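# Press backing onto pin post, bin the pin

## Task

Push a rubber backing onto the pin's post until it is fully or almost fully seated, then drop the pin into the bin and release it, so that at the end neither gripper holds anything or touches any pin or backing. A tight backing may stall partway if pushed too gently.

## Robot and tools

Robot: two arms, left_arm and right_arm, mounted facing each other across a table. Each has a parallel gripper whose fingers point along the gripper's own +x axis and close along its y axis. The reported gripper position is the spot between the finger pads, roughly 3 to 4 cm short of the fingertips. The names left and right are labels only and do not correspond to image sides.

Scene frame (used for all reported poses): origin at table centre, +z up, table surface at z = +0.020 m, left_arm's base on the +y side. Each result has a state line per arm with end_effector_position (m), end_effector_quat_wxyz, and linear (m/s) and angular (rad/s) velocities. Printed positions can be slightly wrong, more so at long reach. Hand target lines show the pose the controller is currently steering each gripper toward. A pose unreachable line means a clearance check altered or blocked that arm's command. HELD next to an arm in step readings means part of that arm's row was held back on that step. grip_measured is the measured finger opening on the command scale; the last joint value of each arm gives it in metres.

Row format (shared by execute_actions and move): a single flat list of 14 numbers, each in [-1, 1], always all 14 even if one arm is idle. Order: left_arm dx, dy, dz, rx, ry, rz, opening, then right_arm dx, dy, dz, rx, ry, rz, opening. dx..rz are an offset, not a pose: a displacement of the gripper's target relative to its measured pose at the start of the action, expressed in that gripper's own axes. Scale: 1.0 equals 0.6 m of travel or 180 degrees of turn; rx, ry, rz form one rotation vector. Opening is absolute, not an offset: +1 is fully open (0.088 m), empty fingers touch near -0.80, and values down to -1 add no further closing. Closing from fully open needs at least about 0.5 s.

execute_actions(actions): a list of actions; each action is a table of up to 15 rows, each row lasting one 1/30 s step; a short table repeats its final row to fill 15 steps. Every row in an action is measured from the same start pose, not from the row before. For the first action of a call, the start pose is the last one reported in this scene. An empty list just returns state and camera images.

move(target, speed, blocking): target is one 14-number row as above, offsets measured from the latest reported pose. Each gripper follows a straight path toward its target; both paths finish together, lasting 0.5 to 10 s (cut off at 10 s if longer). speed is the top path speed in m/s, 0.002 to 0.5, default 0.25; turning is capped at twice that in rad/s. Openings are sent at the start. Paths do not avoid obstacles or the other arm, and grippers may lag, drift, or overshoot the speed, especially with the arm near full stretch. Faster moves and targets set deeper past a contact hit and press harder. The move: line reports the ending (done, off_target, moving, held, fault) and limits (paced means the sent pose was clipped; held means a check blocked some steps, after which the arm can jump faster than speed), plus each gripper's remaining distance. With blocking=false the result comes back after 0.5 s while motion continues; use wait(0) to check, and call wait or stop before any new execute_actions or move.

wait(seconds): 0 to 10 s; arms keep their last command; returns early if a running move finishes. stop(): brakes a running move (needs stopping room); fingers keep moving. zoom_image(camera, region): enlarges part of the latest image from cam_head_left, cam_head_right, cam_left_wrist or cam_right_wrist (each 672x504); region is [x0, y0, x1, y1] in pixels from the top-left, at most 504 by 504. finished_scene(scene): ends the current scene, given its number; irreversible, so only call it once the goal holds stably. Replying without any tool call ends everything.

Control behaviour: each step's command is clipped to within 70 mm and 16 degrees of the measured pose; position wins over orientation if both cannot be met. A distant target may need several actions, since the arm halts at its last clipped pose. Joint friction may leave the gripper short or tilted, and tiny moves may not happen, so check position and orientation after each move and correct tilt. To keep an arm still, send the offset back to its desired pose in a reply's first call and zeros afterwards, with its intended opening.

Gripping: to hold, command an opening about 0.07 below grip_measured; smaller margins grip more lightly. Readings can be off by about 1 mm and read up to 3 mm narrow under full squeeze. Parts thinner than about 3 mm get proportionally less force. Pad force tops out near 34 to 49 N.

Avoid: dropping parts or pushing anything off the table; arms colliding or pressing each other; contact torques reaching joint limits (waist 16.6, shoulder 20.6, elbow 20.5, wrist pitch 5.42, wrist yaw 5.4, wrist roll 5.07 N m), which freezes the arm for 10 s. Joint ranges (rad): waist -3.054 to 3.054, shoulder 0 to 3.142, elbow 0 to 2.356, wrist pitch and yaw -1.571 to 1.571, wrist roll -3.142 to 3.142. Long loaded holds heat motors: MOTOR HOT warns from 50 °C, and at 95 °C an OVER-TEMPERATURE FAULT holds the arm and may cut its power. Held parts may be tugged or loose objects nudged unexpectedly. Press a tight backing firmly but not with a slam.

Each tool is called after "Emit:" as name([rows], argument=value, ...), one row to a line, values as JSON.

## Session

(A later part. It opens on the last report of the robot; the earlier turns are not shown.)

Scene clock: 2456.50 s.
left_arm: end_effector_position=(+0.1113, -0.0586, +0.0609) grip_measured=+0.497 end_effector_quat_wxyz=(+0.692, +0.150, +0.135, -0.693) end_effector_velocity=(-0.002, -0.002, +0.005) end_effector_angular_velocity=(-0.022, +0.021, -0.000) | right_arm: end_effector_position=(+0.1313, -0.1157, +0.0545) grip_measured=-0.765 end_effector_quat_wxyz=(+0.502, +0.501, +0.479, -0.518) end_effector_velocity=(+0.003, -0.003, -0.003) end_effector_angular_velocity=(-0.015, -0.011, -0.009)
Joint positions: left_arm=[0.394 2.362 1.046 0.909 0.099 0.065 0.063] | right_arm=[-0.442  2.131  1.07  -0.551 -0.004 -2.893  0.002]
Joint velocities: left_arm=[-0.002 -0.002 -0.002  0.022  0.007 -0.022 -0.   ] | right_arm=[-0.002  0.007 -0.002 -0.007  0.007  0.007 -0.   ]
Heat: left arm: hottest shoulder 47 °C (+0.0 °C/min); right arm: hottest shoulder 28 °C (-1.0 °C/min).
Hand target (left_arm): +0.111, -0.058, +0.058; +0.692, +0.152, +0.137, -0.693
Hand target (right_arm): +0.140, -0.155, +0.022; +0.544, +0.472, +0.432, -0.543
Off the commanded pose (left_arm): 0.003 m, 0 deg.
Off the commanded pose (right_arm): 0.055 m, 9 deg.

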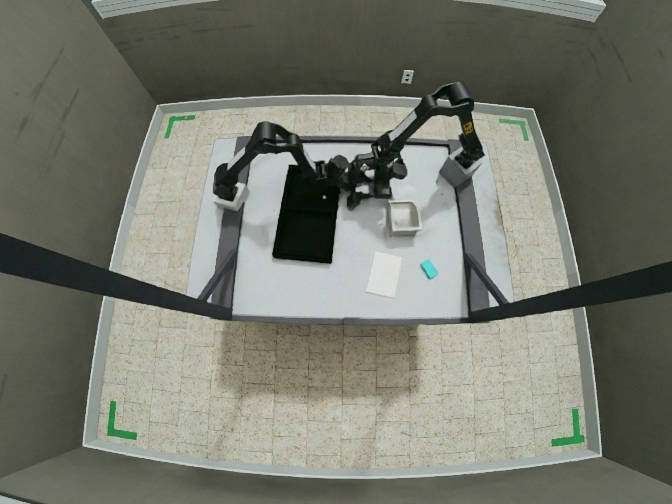

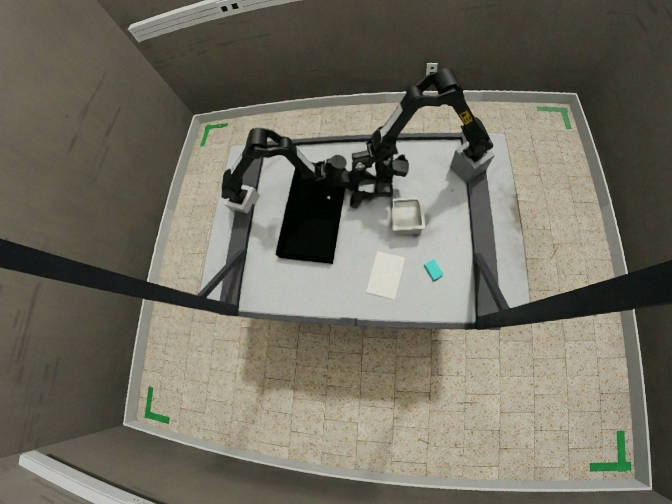

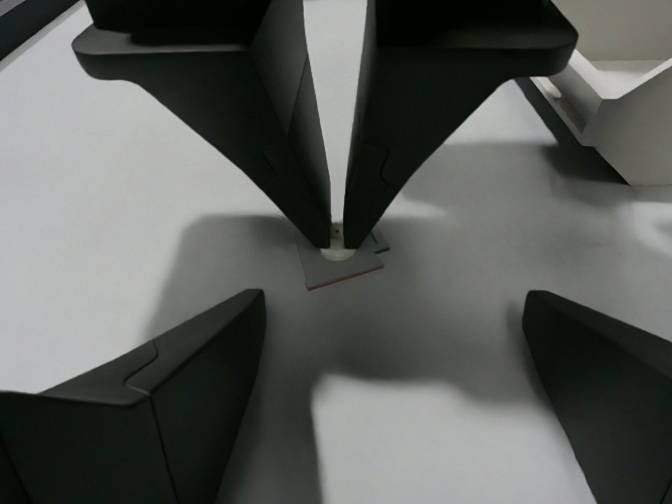

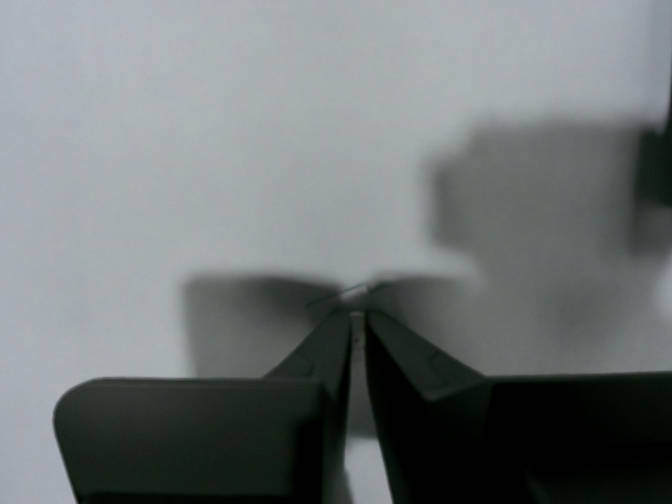

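Emit:
execute_actions([
  [[0.0005,0,-0.0053,0,0.0019,0,0.5,0.0603,0.0144,0.0547,0,-0.0411,0.0110,-0.79],[0.0005,0,-0.0053,0,0.0019,0,0.5,0.0536,0.0128,0.0486,0,-0.0366,0.0098,-0.79],[0.0005,0,-0.0053,0,0.0019,0,0.5,0.0469,0.0112,0.0426,0,-0.0320,0.0085,-0.79],[0.0,0,-0.004,0,0.0015,0,0.5,0.0402,0.0096,0.0365,0,-0.0274,0.0073,-0.79],[-0.002,0,-0.003,0,0.001,0,0.5,0.0335,0.0080,0.0304,0,-0.0229,0.0061,-0.79],[-0.004,0,-0.002,0,0.0005,0,0.5,0.0268,0.0064,0.0243,0,-0.0183,0.0049,-0.79],[-0.007,0,-0.001,0,0,0,0.5,0.0201,0.0048,0.0182,0,-0.0137,0.0037,-0.79],[-0.011,0,0,0,0,0,0.5,0.0134,0.0032,0.0122,0,-0.0091,0.0024,-0.79],[-0.016,0,0.002,0,0,0,0.5,0.0067,0.0016,0.0061,0,-0.0046,0.0012,-0.79],[-0.021,0,0.004,0,0,0,0.5,0,0,0,0,0,0,-0.79],[-0.027,0,0.006,0,0,0,0.5,-0.007,0,-0.001,0,0.002,-0.0005,-0.79],[-0.033,0,0.008,0,0,0,0.5,-0.014,0,-0.002,0,0.004,-0.001,-0.79],[-0.039,0,0.010,0,0,0,0.5,-0.021,0,-0.003,0,0.006,-0.0015,-0.79],[-0.045,0,0.012,0,0,0,0.5,-0.028,0,-0.003,0,0.008,-0.002,-0.79],[-0.050,0,0.014,0,0,0,0.5,-0.035,0,-0.003,0,0.010,-0.002,-0.79]],
])

Scene clock: 2514.30 s.
left_arm: end_effector_position=(+0.1100, -0.0429, +0.0684) grip_measured=+0.497 end_effector_quat_wxyz=(+0.691, +0.153, +0.138, -0.693) end_effector_velocity=(-0.002, +0.085, +0.047) end_effector_angular_velocity=(+0.060, +0.016, +0.013) | right_arm: end_effector_position=(+0.1307, -0.1125, +0.0644) grip_measured=-0.765 end_effector_quat_wxyz=(+0.496, +0.504, +0.484, -0.515) end_effector_velocity=(+0.009, -0.044, +0.044) end_effector_angular_velocity=(-0.085, -0.011, +0.005)
Joint positions: left_arm=[0.395 2.302 0.97  0.915 0.101 0.065 0.063] | right_arm=[-0.442  2.1    1.074 -0.566 -0.004 -2.893  0.002]
Joint velocities: left_arm=[ 0.017 -0.359 -0.398 -0.022  0.007 -0.007 -0.   ] | right_arm=[-0.002 -0.193 -0.095 -0.183 -0.007 -0.007 -0.   ]
Heat: left arm: hottest shoulder 47 °C (+0.0 °C/min); right arm: hottest shoulder 28 °C (+0.0 °C/min).
Hand target (left_arm): +0.111, -0.036, +0.080; +0.692, +0.150, +0.135, -0.693
Hand target (right_arm): +0.131, -0.113, +0.075; +0.492, +0.507, +0.489, -0.512
Off the commanded pose (left_arm): 0.015 m, 1 deg.
Off the commanded pose (right_arm): 0.011 m, 1 deg.
Step readings (end_effector_position):
0: left_arm (+0.1113, -0.0586, +0.0609) | right_arm (+0.1314, -0.1157, +0.0544)
1: left_arm (+0.1113, -0.0586, +0.0609) | right_arm (+0.1313, -0.1156, +0.0545)
2: left_arm (+0.1113, -0.0586, +0.0609) | right_arm (+0.1312, -0.1152, +0.0547)
4: left_arm (+0.1113, -0.0586, +0.0609) | right_arm (+0.1310, -0.1141, +0.0560)
8: left_arm (+0.1113, -0.0581, +0.0612) | right_arm (+0.1305, -0.1119, +0.0586)
15: end_effector_position above

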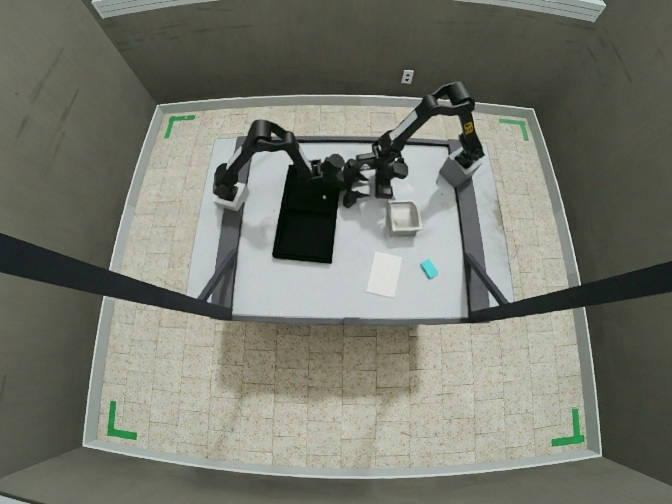

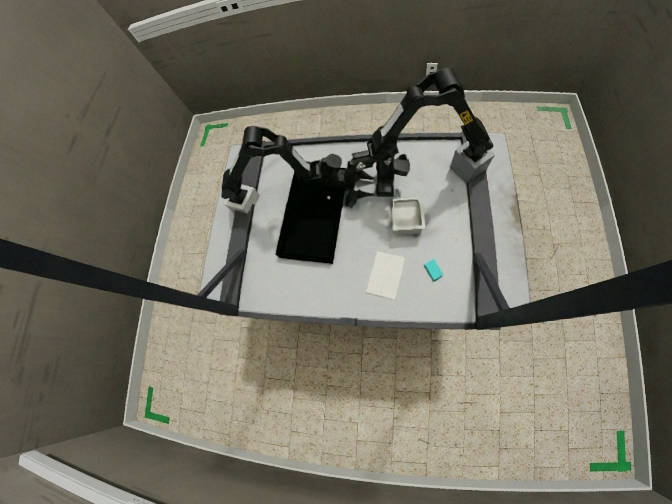

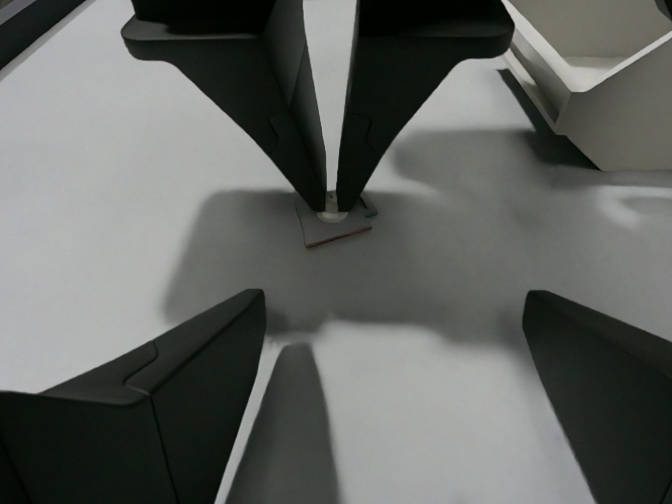

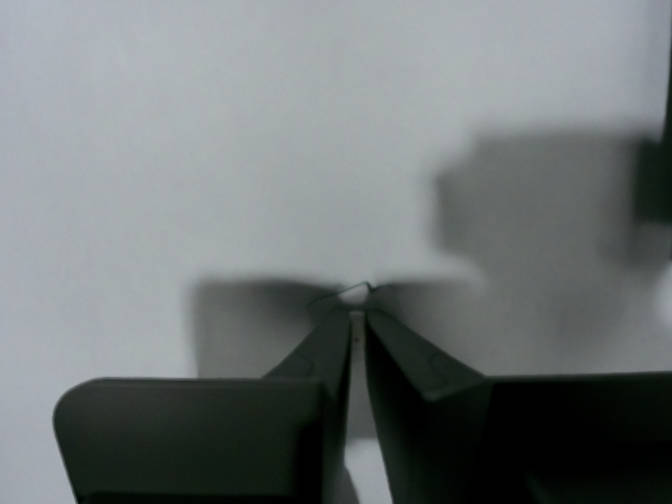

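Emit:
move(target=[-0.22,0,0.06,0,0,0,0.5,-0.135,-0.006,0.07,0,0.005,0,-0.79], speed=0.2)

Scene clock: 2532.83 s.
left_arm: end_effector_position=(+0.1101, +0.0596, +0.1546) grip_measured=+0.497 end_effector_quat_wxyz=(+0.692, +0.152, +0.140, -0.692) end_effector_velocity=(-0.002, +0.001, +0.003) end_effector_angular_velocity=(-0.003, +0.009, -0.006) | right_arm: end_effector_position=(+0.1250, -0.1503, +0.1452) grip_measured=-0.765 end_effector_quat_wxyz=(+0.491, +0.508, +0.490, -0.511) end_effector_velocity=(+0.000, -0.002, +0.000) end_effector_angular_velocity=(-0.009, +0.005, +0.020)
Joint positions: left_arm=[0.437 1.722 0.554 0.748 0.138 0.079 0.063] | right_arm=[-0.395  1.779  1.006 -0.8   -0.003 -2.846  0.002]
Joint velocities: left_arm=[-0.002 -0.012 -0.002 -0.007  0.007 -0.007 -0.   ] | right_arm=[-0.002 -0.002 -0.002 -0.007 -0.007 -0.022 -0.   ]
Heat: left arm: hottest shoulder 49 °C (+2.0 °C/min); right arm: hottest shoulder 33 °C (+5.1 °C/min).
Hand target (left_arm): +0.110, +0.062, +0.156; +0.691, +0.153, +0.138, -0.693
Hand target (right_arm): +0.126, -0.153, +0.145; +0.493, +0.508, +0.488, -0.510
Off the commanded pose (left_arm): 0.004 m, 0 deg.
Off the commanded pose (right_arm): 0.003 m, 0 deg.
move: done

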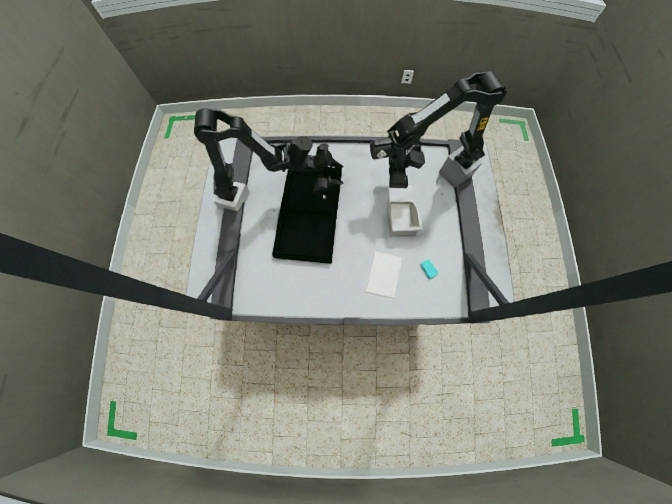

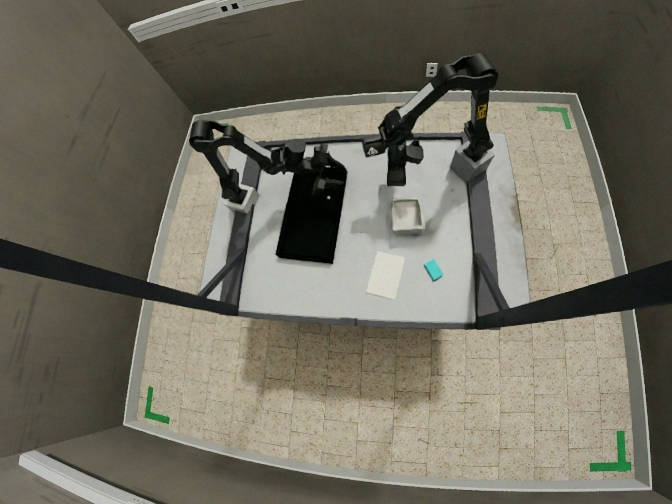

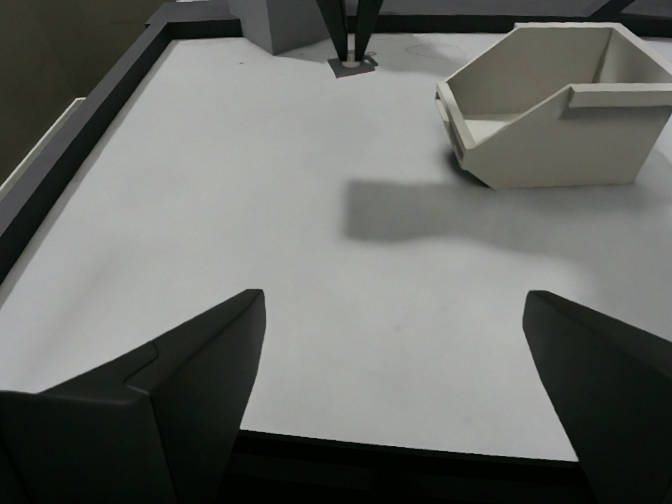

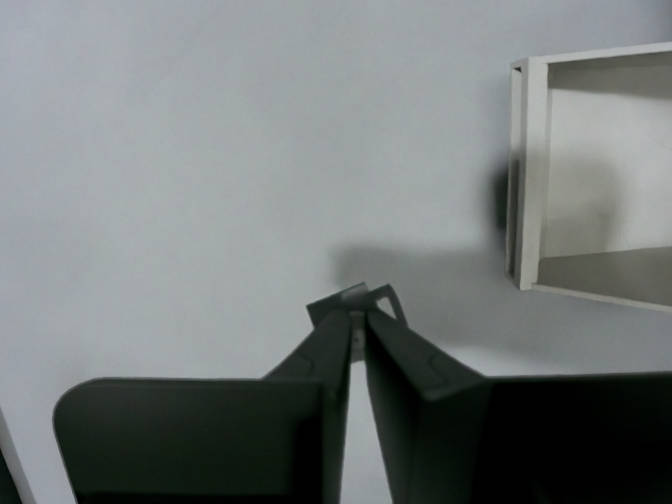

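Emit:
move(target=[-0.08,-0.07,0.0,0,0,0,0.5,0.0667,-0.1853,0.0775,0,0,0,-0.79], speed=0.2)

Scene clock: 2606.07 s.
left_arm: end_effector_position=(+0.0689, +0.1007, +0.1752) grip_measured=+0.497 end_effector_quat_wxyz=(+0.691, +0.151, +0.139, -0.693) end_effector_velocity=(+0.002, +0.004, -0.003) end_effector_angular_velocity=(+0.017, -0.002, +0.021) | right_arm: end_effector_position=(+0.0152, -0.1934, +0.1069) grip_measured=-0.765 end_effector_quat_wxyz=(+0.492, +0.509, +0.490, -0.510) end_effector_velocity=(-0.003, -0.005, +0.000) end_effector_angular_velocity=(-0.019, +0.013, +0.015)
Joint positions: left_arm=[0.287 1.47  0.414 0.643 0.002 0.02  0.063] | right_arm=[ 0.005  1.901  0.984 -0.657 -0.001 -2.447  0.002]
Joint velocities: left_arm=[-0.002 -0.012 -0.007 -0.022 -0.022 -0.007  0.   ] | right_arm=[ 0.007 -0.002 -0.002 -0.007 -0.022 -0.007 -0.   ]
Heat: left arm: hottest shoulder 43 °C (-3.0 °C/min); right arm: hottest shoulder 37 °C (+2.0 °C/min).
Hand target (left_arm): +0.068, +0.104, +0.174; +0.692, +0.151, +0.141, -0.692
Hand target (right_arm): +0.014, -0.192, +0.105; +0.492, +0.510, +0.489, -0.509
Off the commanded pose (left_arm): 0.004 m, 0 deg.
Off the commanded pose (right_arm): 0.003 m, 0 deg.
move: done

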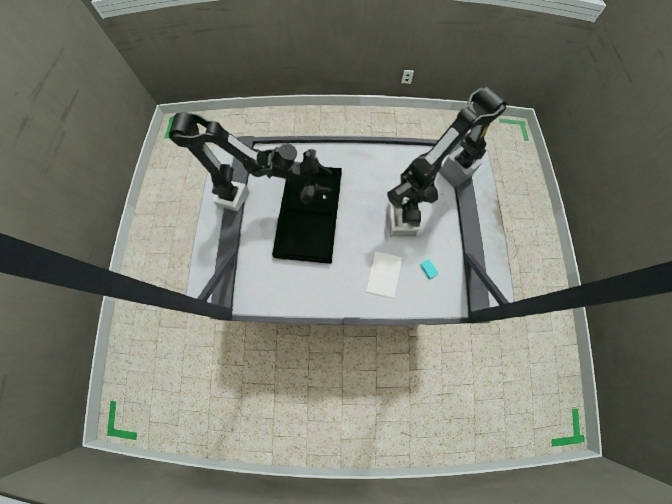

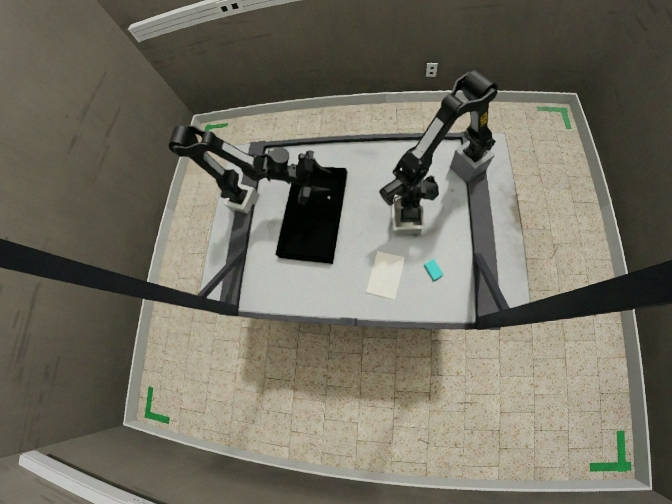

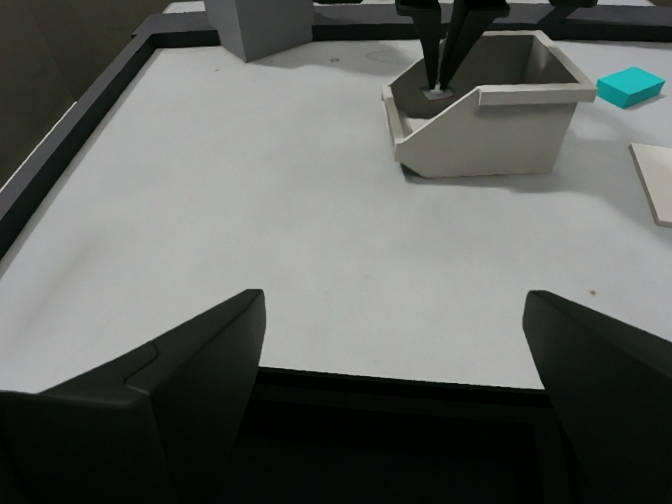

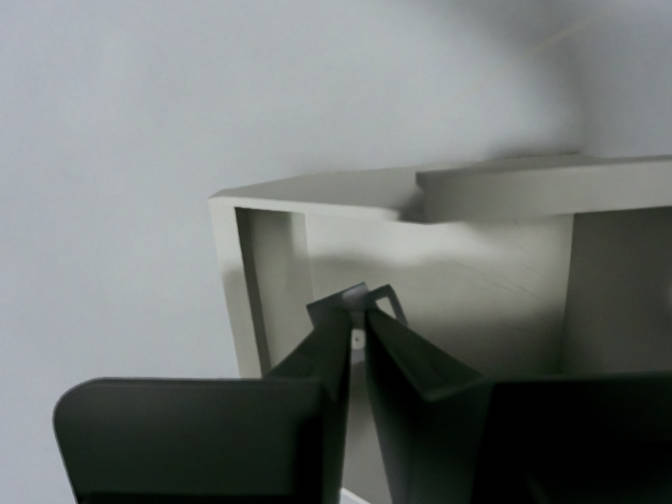

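Emit:
move(target=[0,0,0,0,0,0,0.5,0.065,-0.0337,-0.0087,0,0,0,-0.79], speed=0.1)

Scene clock: 2628.83 s.
left_arm: end_effector_position=(+0.0688, +0.1008, +0.1752) grip_measured=+0.497 end_effector_quat_wxyz=(+0.691, +0.151, +0.139, -0.693) end_effector_velocity=(+0.000, +0.003, -0.003) end_effector_angular_velocity=(+0.017, +0.017, +0.013) | right_arm: end_effector_position=(-0.0036, -0.1874, +0.0707) grip_measured=-0.765 end_effector_quat_wxyz=(+0.491, +0.509, +0.491, -0.510) end_effector_velocity=(+0.001, +0.000, -0.003) end_effector_angular_velocity=(-0.007, +0.004, +0.000)
Joint positions: left_arm=[0.287 1.47  0.414 0.643 0.002 0.02  0.063] | right_arm=[ 0.04   2.045  1.014 -0.54  -0.001 -2.412  0.002]
Joint velocities: left_arm=[-0.002 -0.007 -0.002 -0.022 -0.007 -0.022 -0.   ] | right_arm=[-0.007  0.007 -0.002  0.007 -0.007 -0.007 -0.   ]
Heat: left arm: hottest shoulder 41 °C (-3.0 °C/min); right arm: hottest shoulder 36 °C (+0.0 °C/min).
Hand target (left_arm): +0.069, +0.101, +0.175; +0.691, +0.151, +0.139, -0.693
Hand target (right_arm): -0.005, -0.187, +0.068; +0.492, +0.509, +0.490, -0.510
Off the commanded pose (left_arm): 0.000 m, 0 deg.
Off the commanded pose (right_arm): 0.003 m, 0 deg.
move: done

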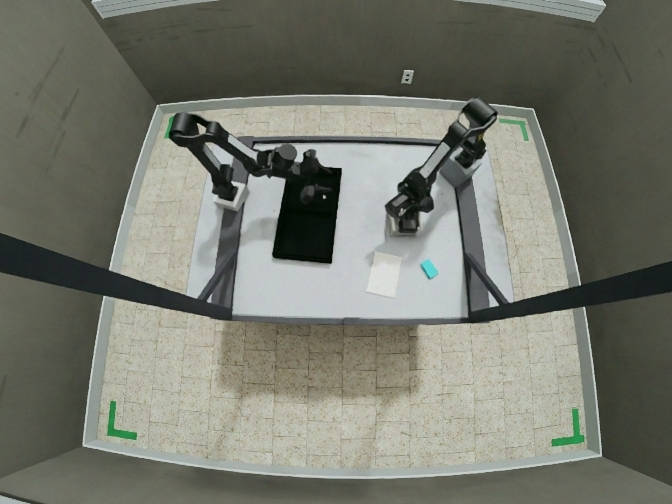

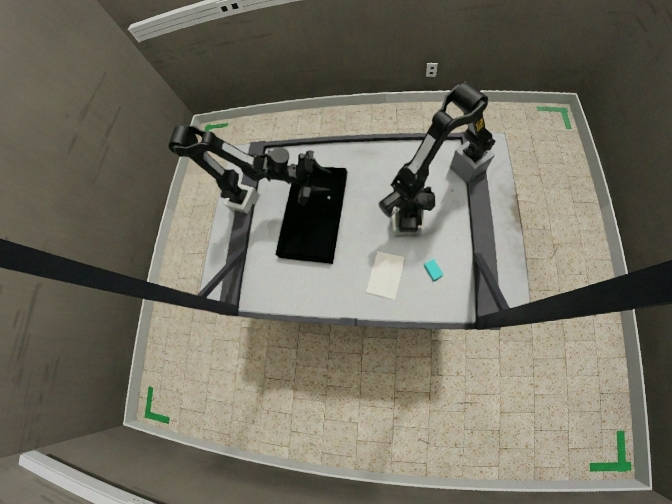

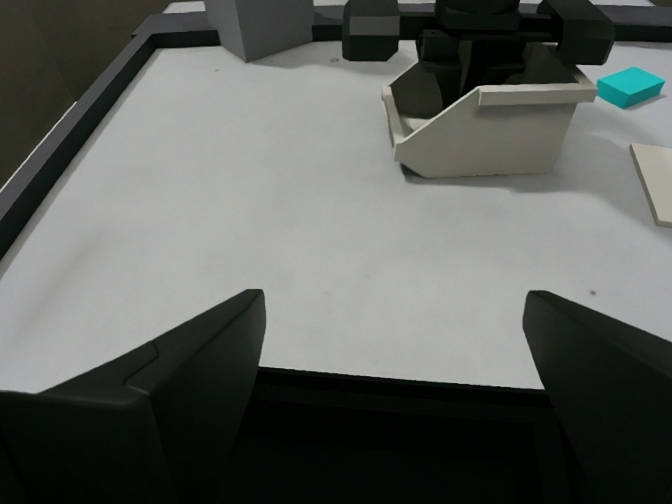

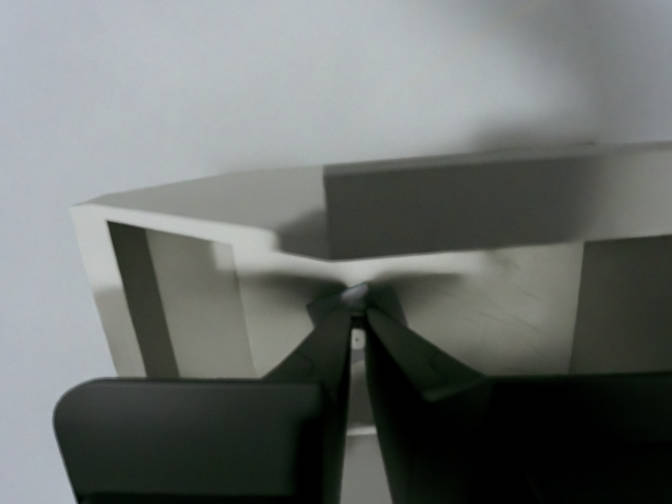

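Emit:
execute_actions([
  [[0,0,0,0,0,0,0.5,0.003,0,0,0,0,0,-0.7],[0,0,0,0,0,0,0.5,0.003,0,0,0,0,0,-0.62],[0,0,0,0,0,0,0.5,0.003,0,0,0,0,0,-0.55],[0,0,0,0,0,0,0.5,0.002,0,0,0,0,0,-0.5],[0,0,0,0,0,0,0.5,0.0,0,0,0,0,0,-0.5],[0,0,0,0,0,0,0.5,-0.004,0,0,0,0,0,-0.5],[0,0,0,0,0,0,0.5,-0.009,0,0,0,0,0,-0.5],[0,0,0,0,0,0,0.5,-0.015,0,0,0,0,0,-0.5],[0,0,0,0,0,0,0.5,-0.022,0,0,0,0,0,-0.5],[0,0,0,0,0,0,0.5,-0.030,0,0,0,0,0,-0.5],[0,0,0,0,0,0,0.5,-0.038,0,0,0,0,0,-0.5],[0,0,0,0,0,0,0.5,-0.045,0,0,0,0,0,-0.5],[0,0,0,0,0,0,0.5,-0.051,0,0,0,0,0,-0.5],[0,0,0,0,0,0,0.5,-0.056,0,0,0,0,0,-0.5],[0,0,0,0,0,0,0.5,-0.060,0,0,0,0,0,-0.5]],
])

Scene clock: 2638.97 s.
left_arm: end_effector_position=(+0.0688, +0.1008, +0.1752) grip_measured=+0.497 end_effector_quat_wxyz=(+0.691, +0.151, +0.139, -0.693) end_effector_velocity=(+0.002, +0.001, +0.000) end_effector_angular_velocity=(+0.002, +0.011, +0.027) | right_arm: end_effector_position=(-0.0014, -0.1900, +0.0936) grip_measured=-0.505 end_effector_quat_wxyz=(+0.495, +0.508, +0.487, -0.510) end_effector_velocity=(-0.015, +0.021, +0.120) end_effector_angular_velocity=(+0.085, +0.062, +0.005)
Joint positions: left_arm=[0.287 1.47  0.414 0.643 0.002 0.02  0.063] | right_arm=[ 0.04   1.981  1.035 -0.636 -0.001 -2.412  0.014]
Joint velocities: left_arm=[-0.002 -0.007 -0.002 -0.007 -0.022 -0.022 -0.   ] | right_arm=[-0.002 -0.3    0.164 -0.359  0.007 -0.007  0.001]
Heat: left arm: hottest shoulder 40 °C (-4.1 °C/min); right arm: hottest shoulder 36 °C (-1.0 °C/min).
Hand target (left_arm): +0.069, +0.101, +0.175; +0.691, +0.151, +0.139, -0.693
Hand target (right_arm): -0.003, -0.188, +0.106; +0.491, +0.509, +0.491, -0.510
Off the commanded pose (left_arm): 0.000 m, 0 deg.
Off the commanded pose (right_arm): 0.014 m, 1 deg.
Step readings (end_effector_position):
0: left_arm (+0.0688, +0.1008, +0.1752) | right_arm (-0.0035, -0.1874, +0.0705)
1: left_arm (+0.0688, +0.1008, +0.1752) | right_arm (-0.0036, -0.1873, +0.0705)
2: left_arm (+0.0688, +0.1008, +0.1752) | right_arm (-0.0037, -0.1872, +0.0705)
4: left_arm (+0.0688, +0.1008, +0.1752) | right_arm (-0.0038, -0.1870, +0.0705)
8: left_arm (+0.0688, +0.1008, +0.1752) | right_arm (-0.0029, -0.1881, +0.0714)
15: end_effector_position above

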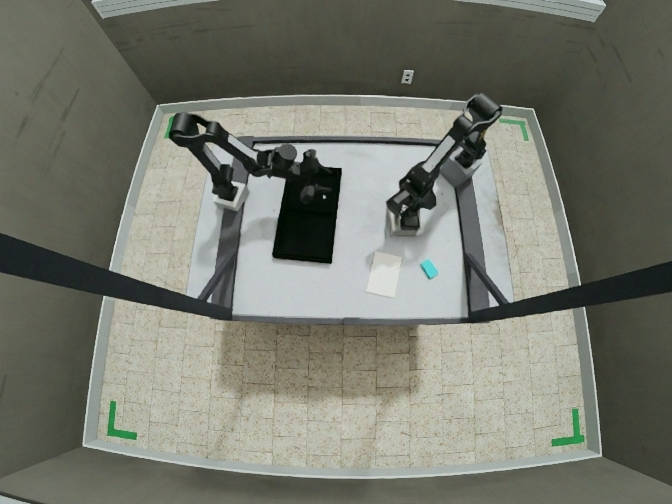

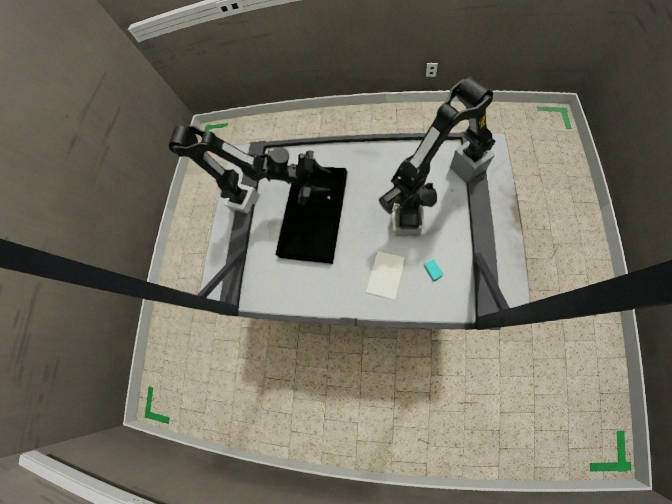

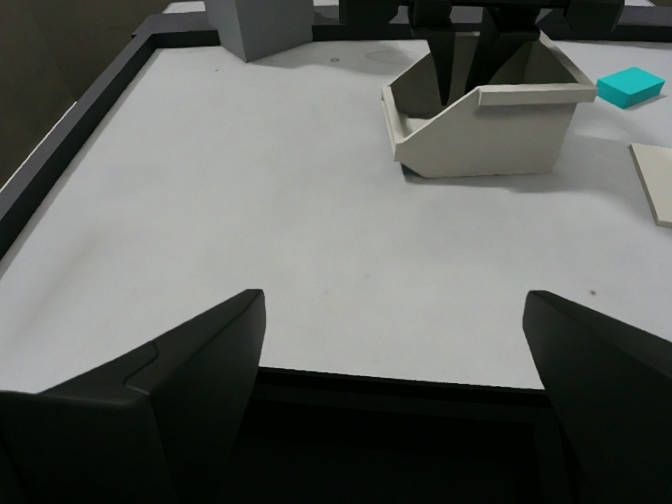

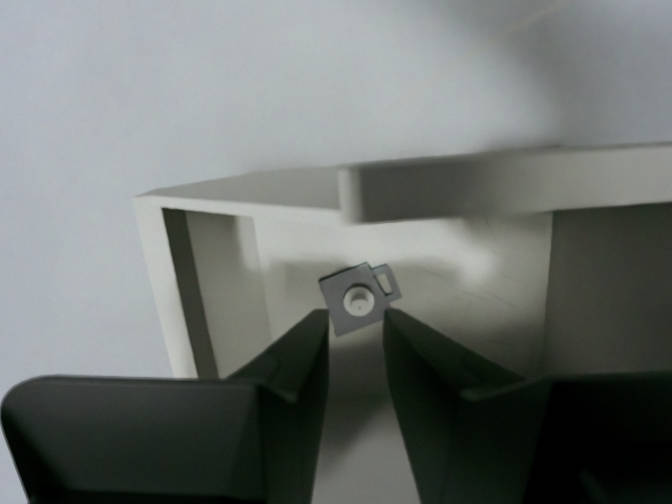

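The pin with its backing sits on the bin floor and both grippers are clear.

Emit:
finished_scene(scene=1)

The scene is finished: the task was done.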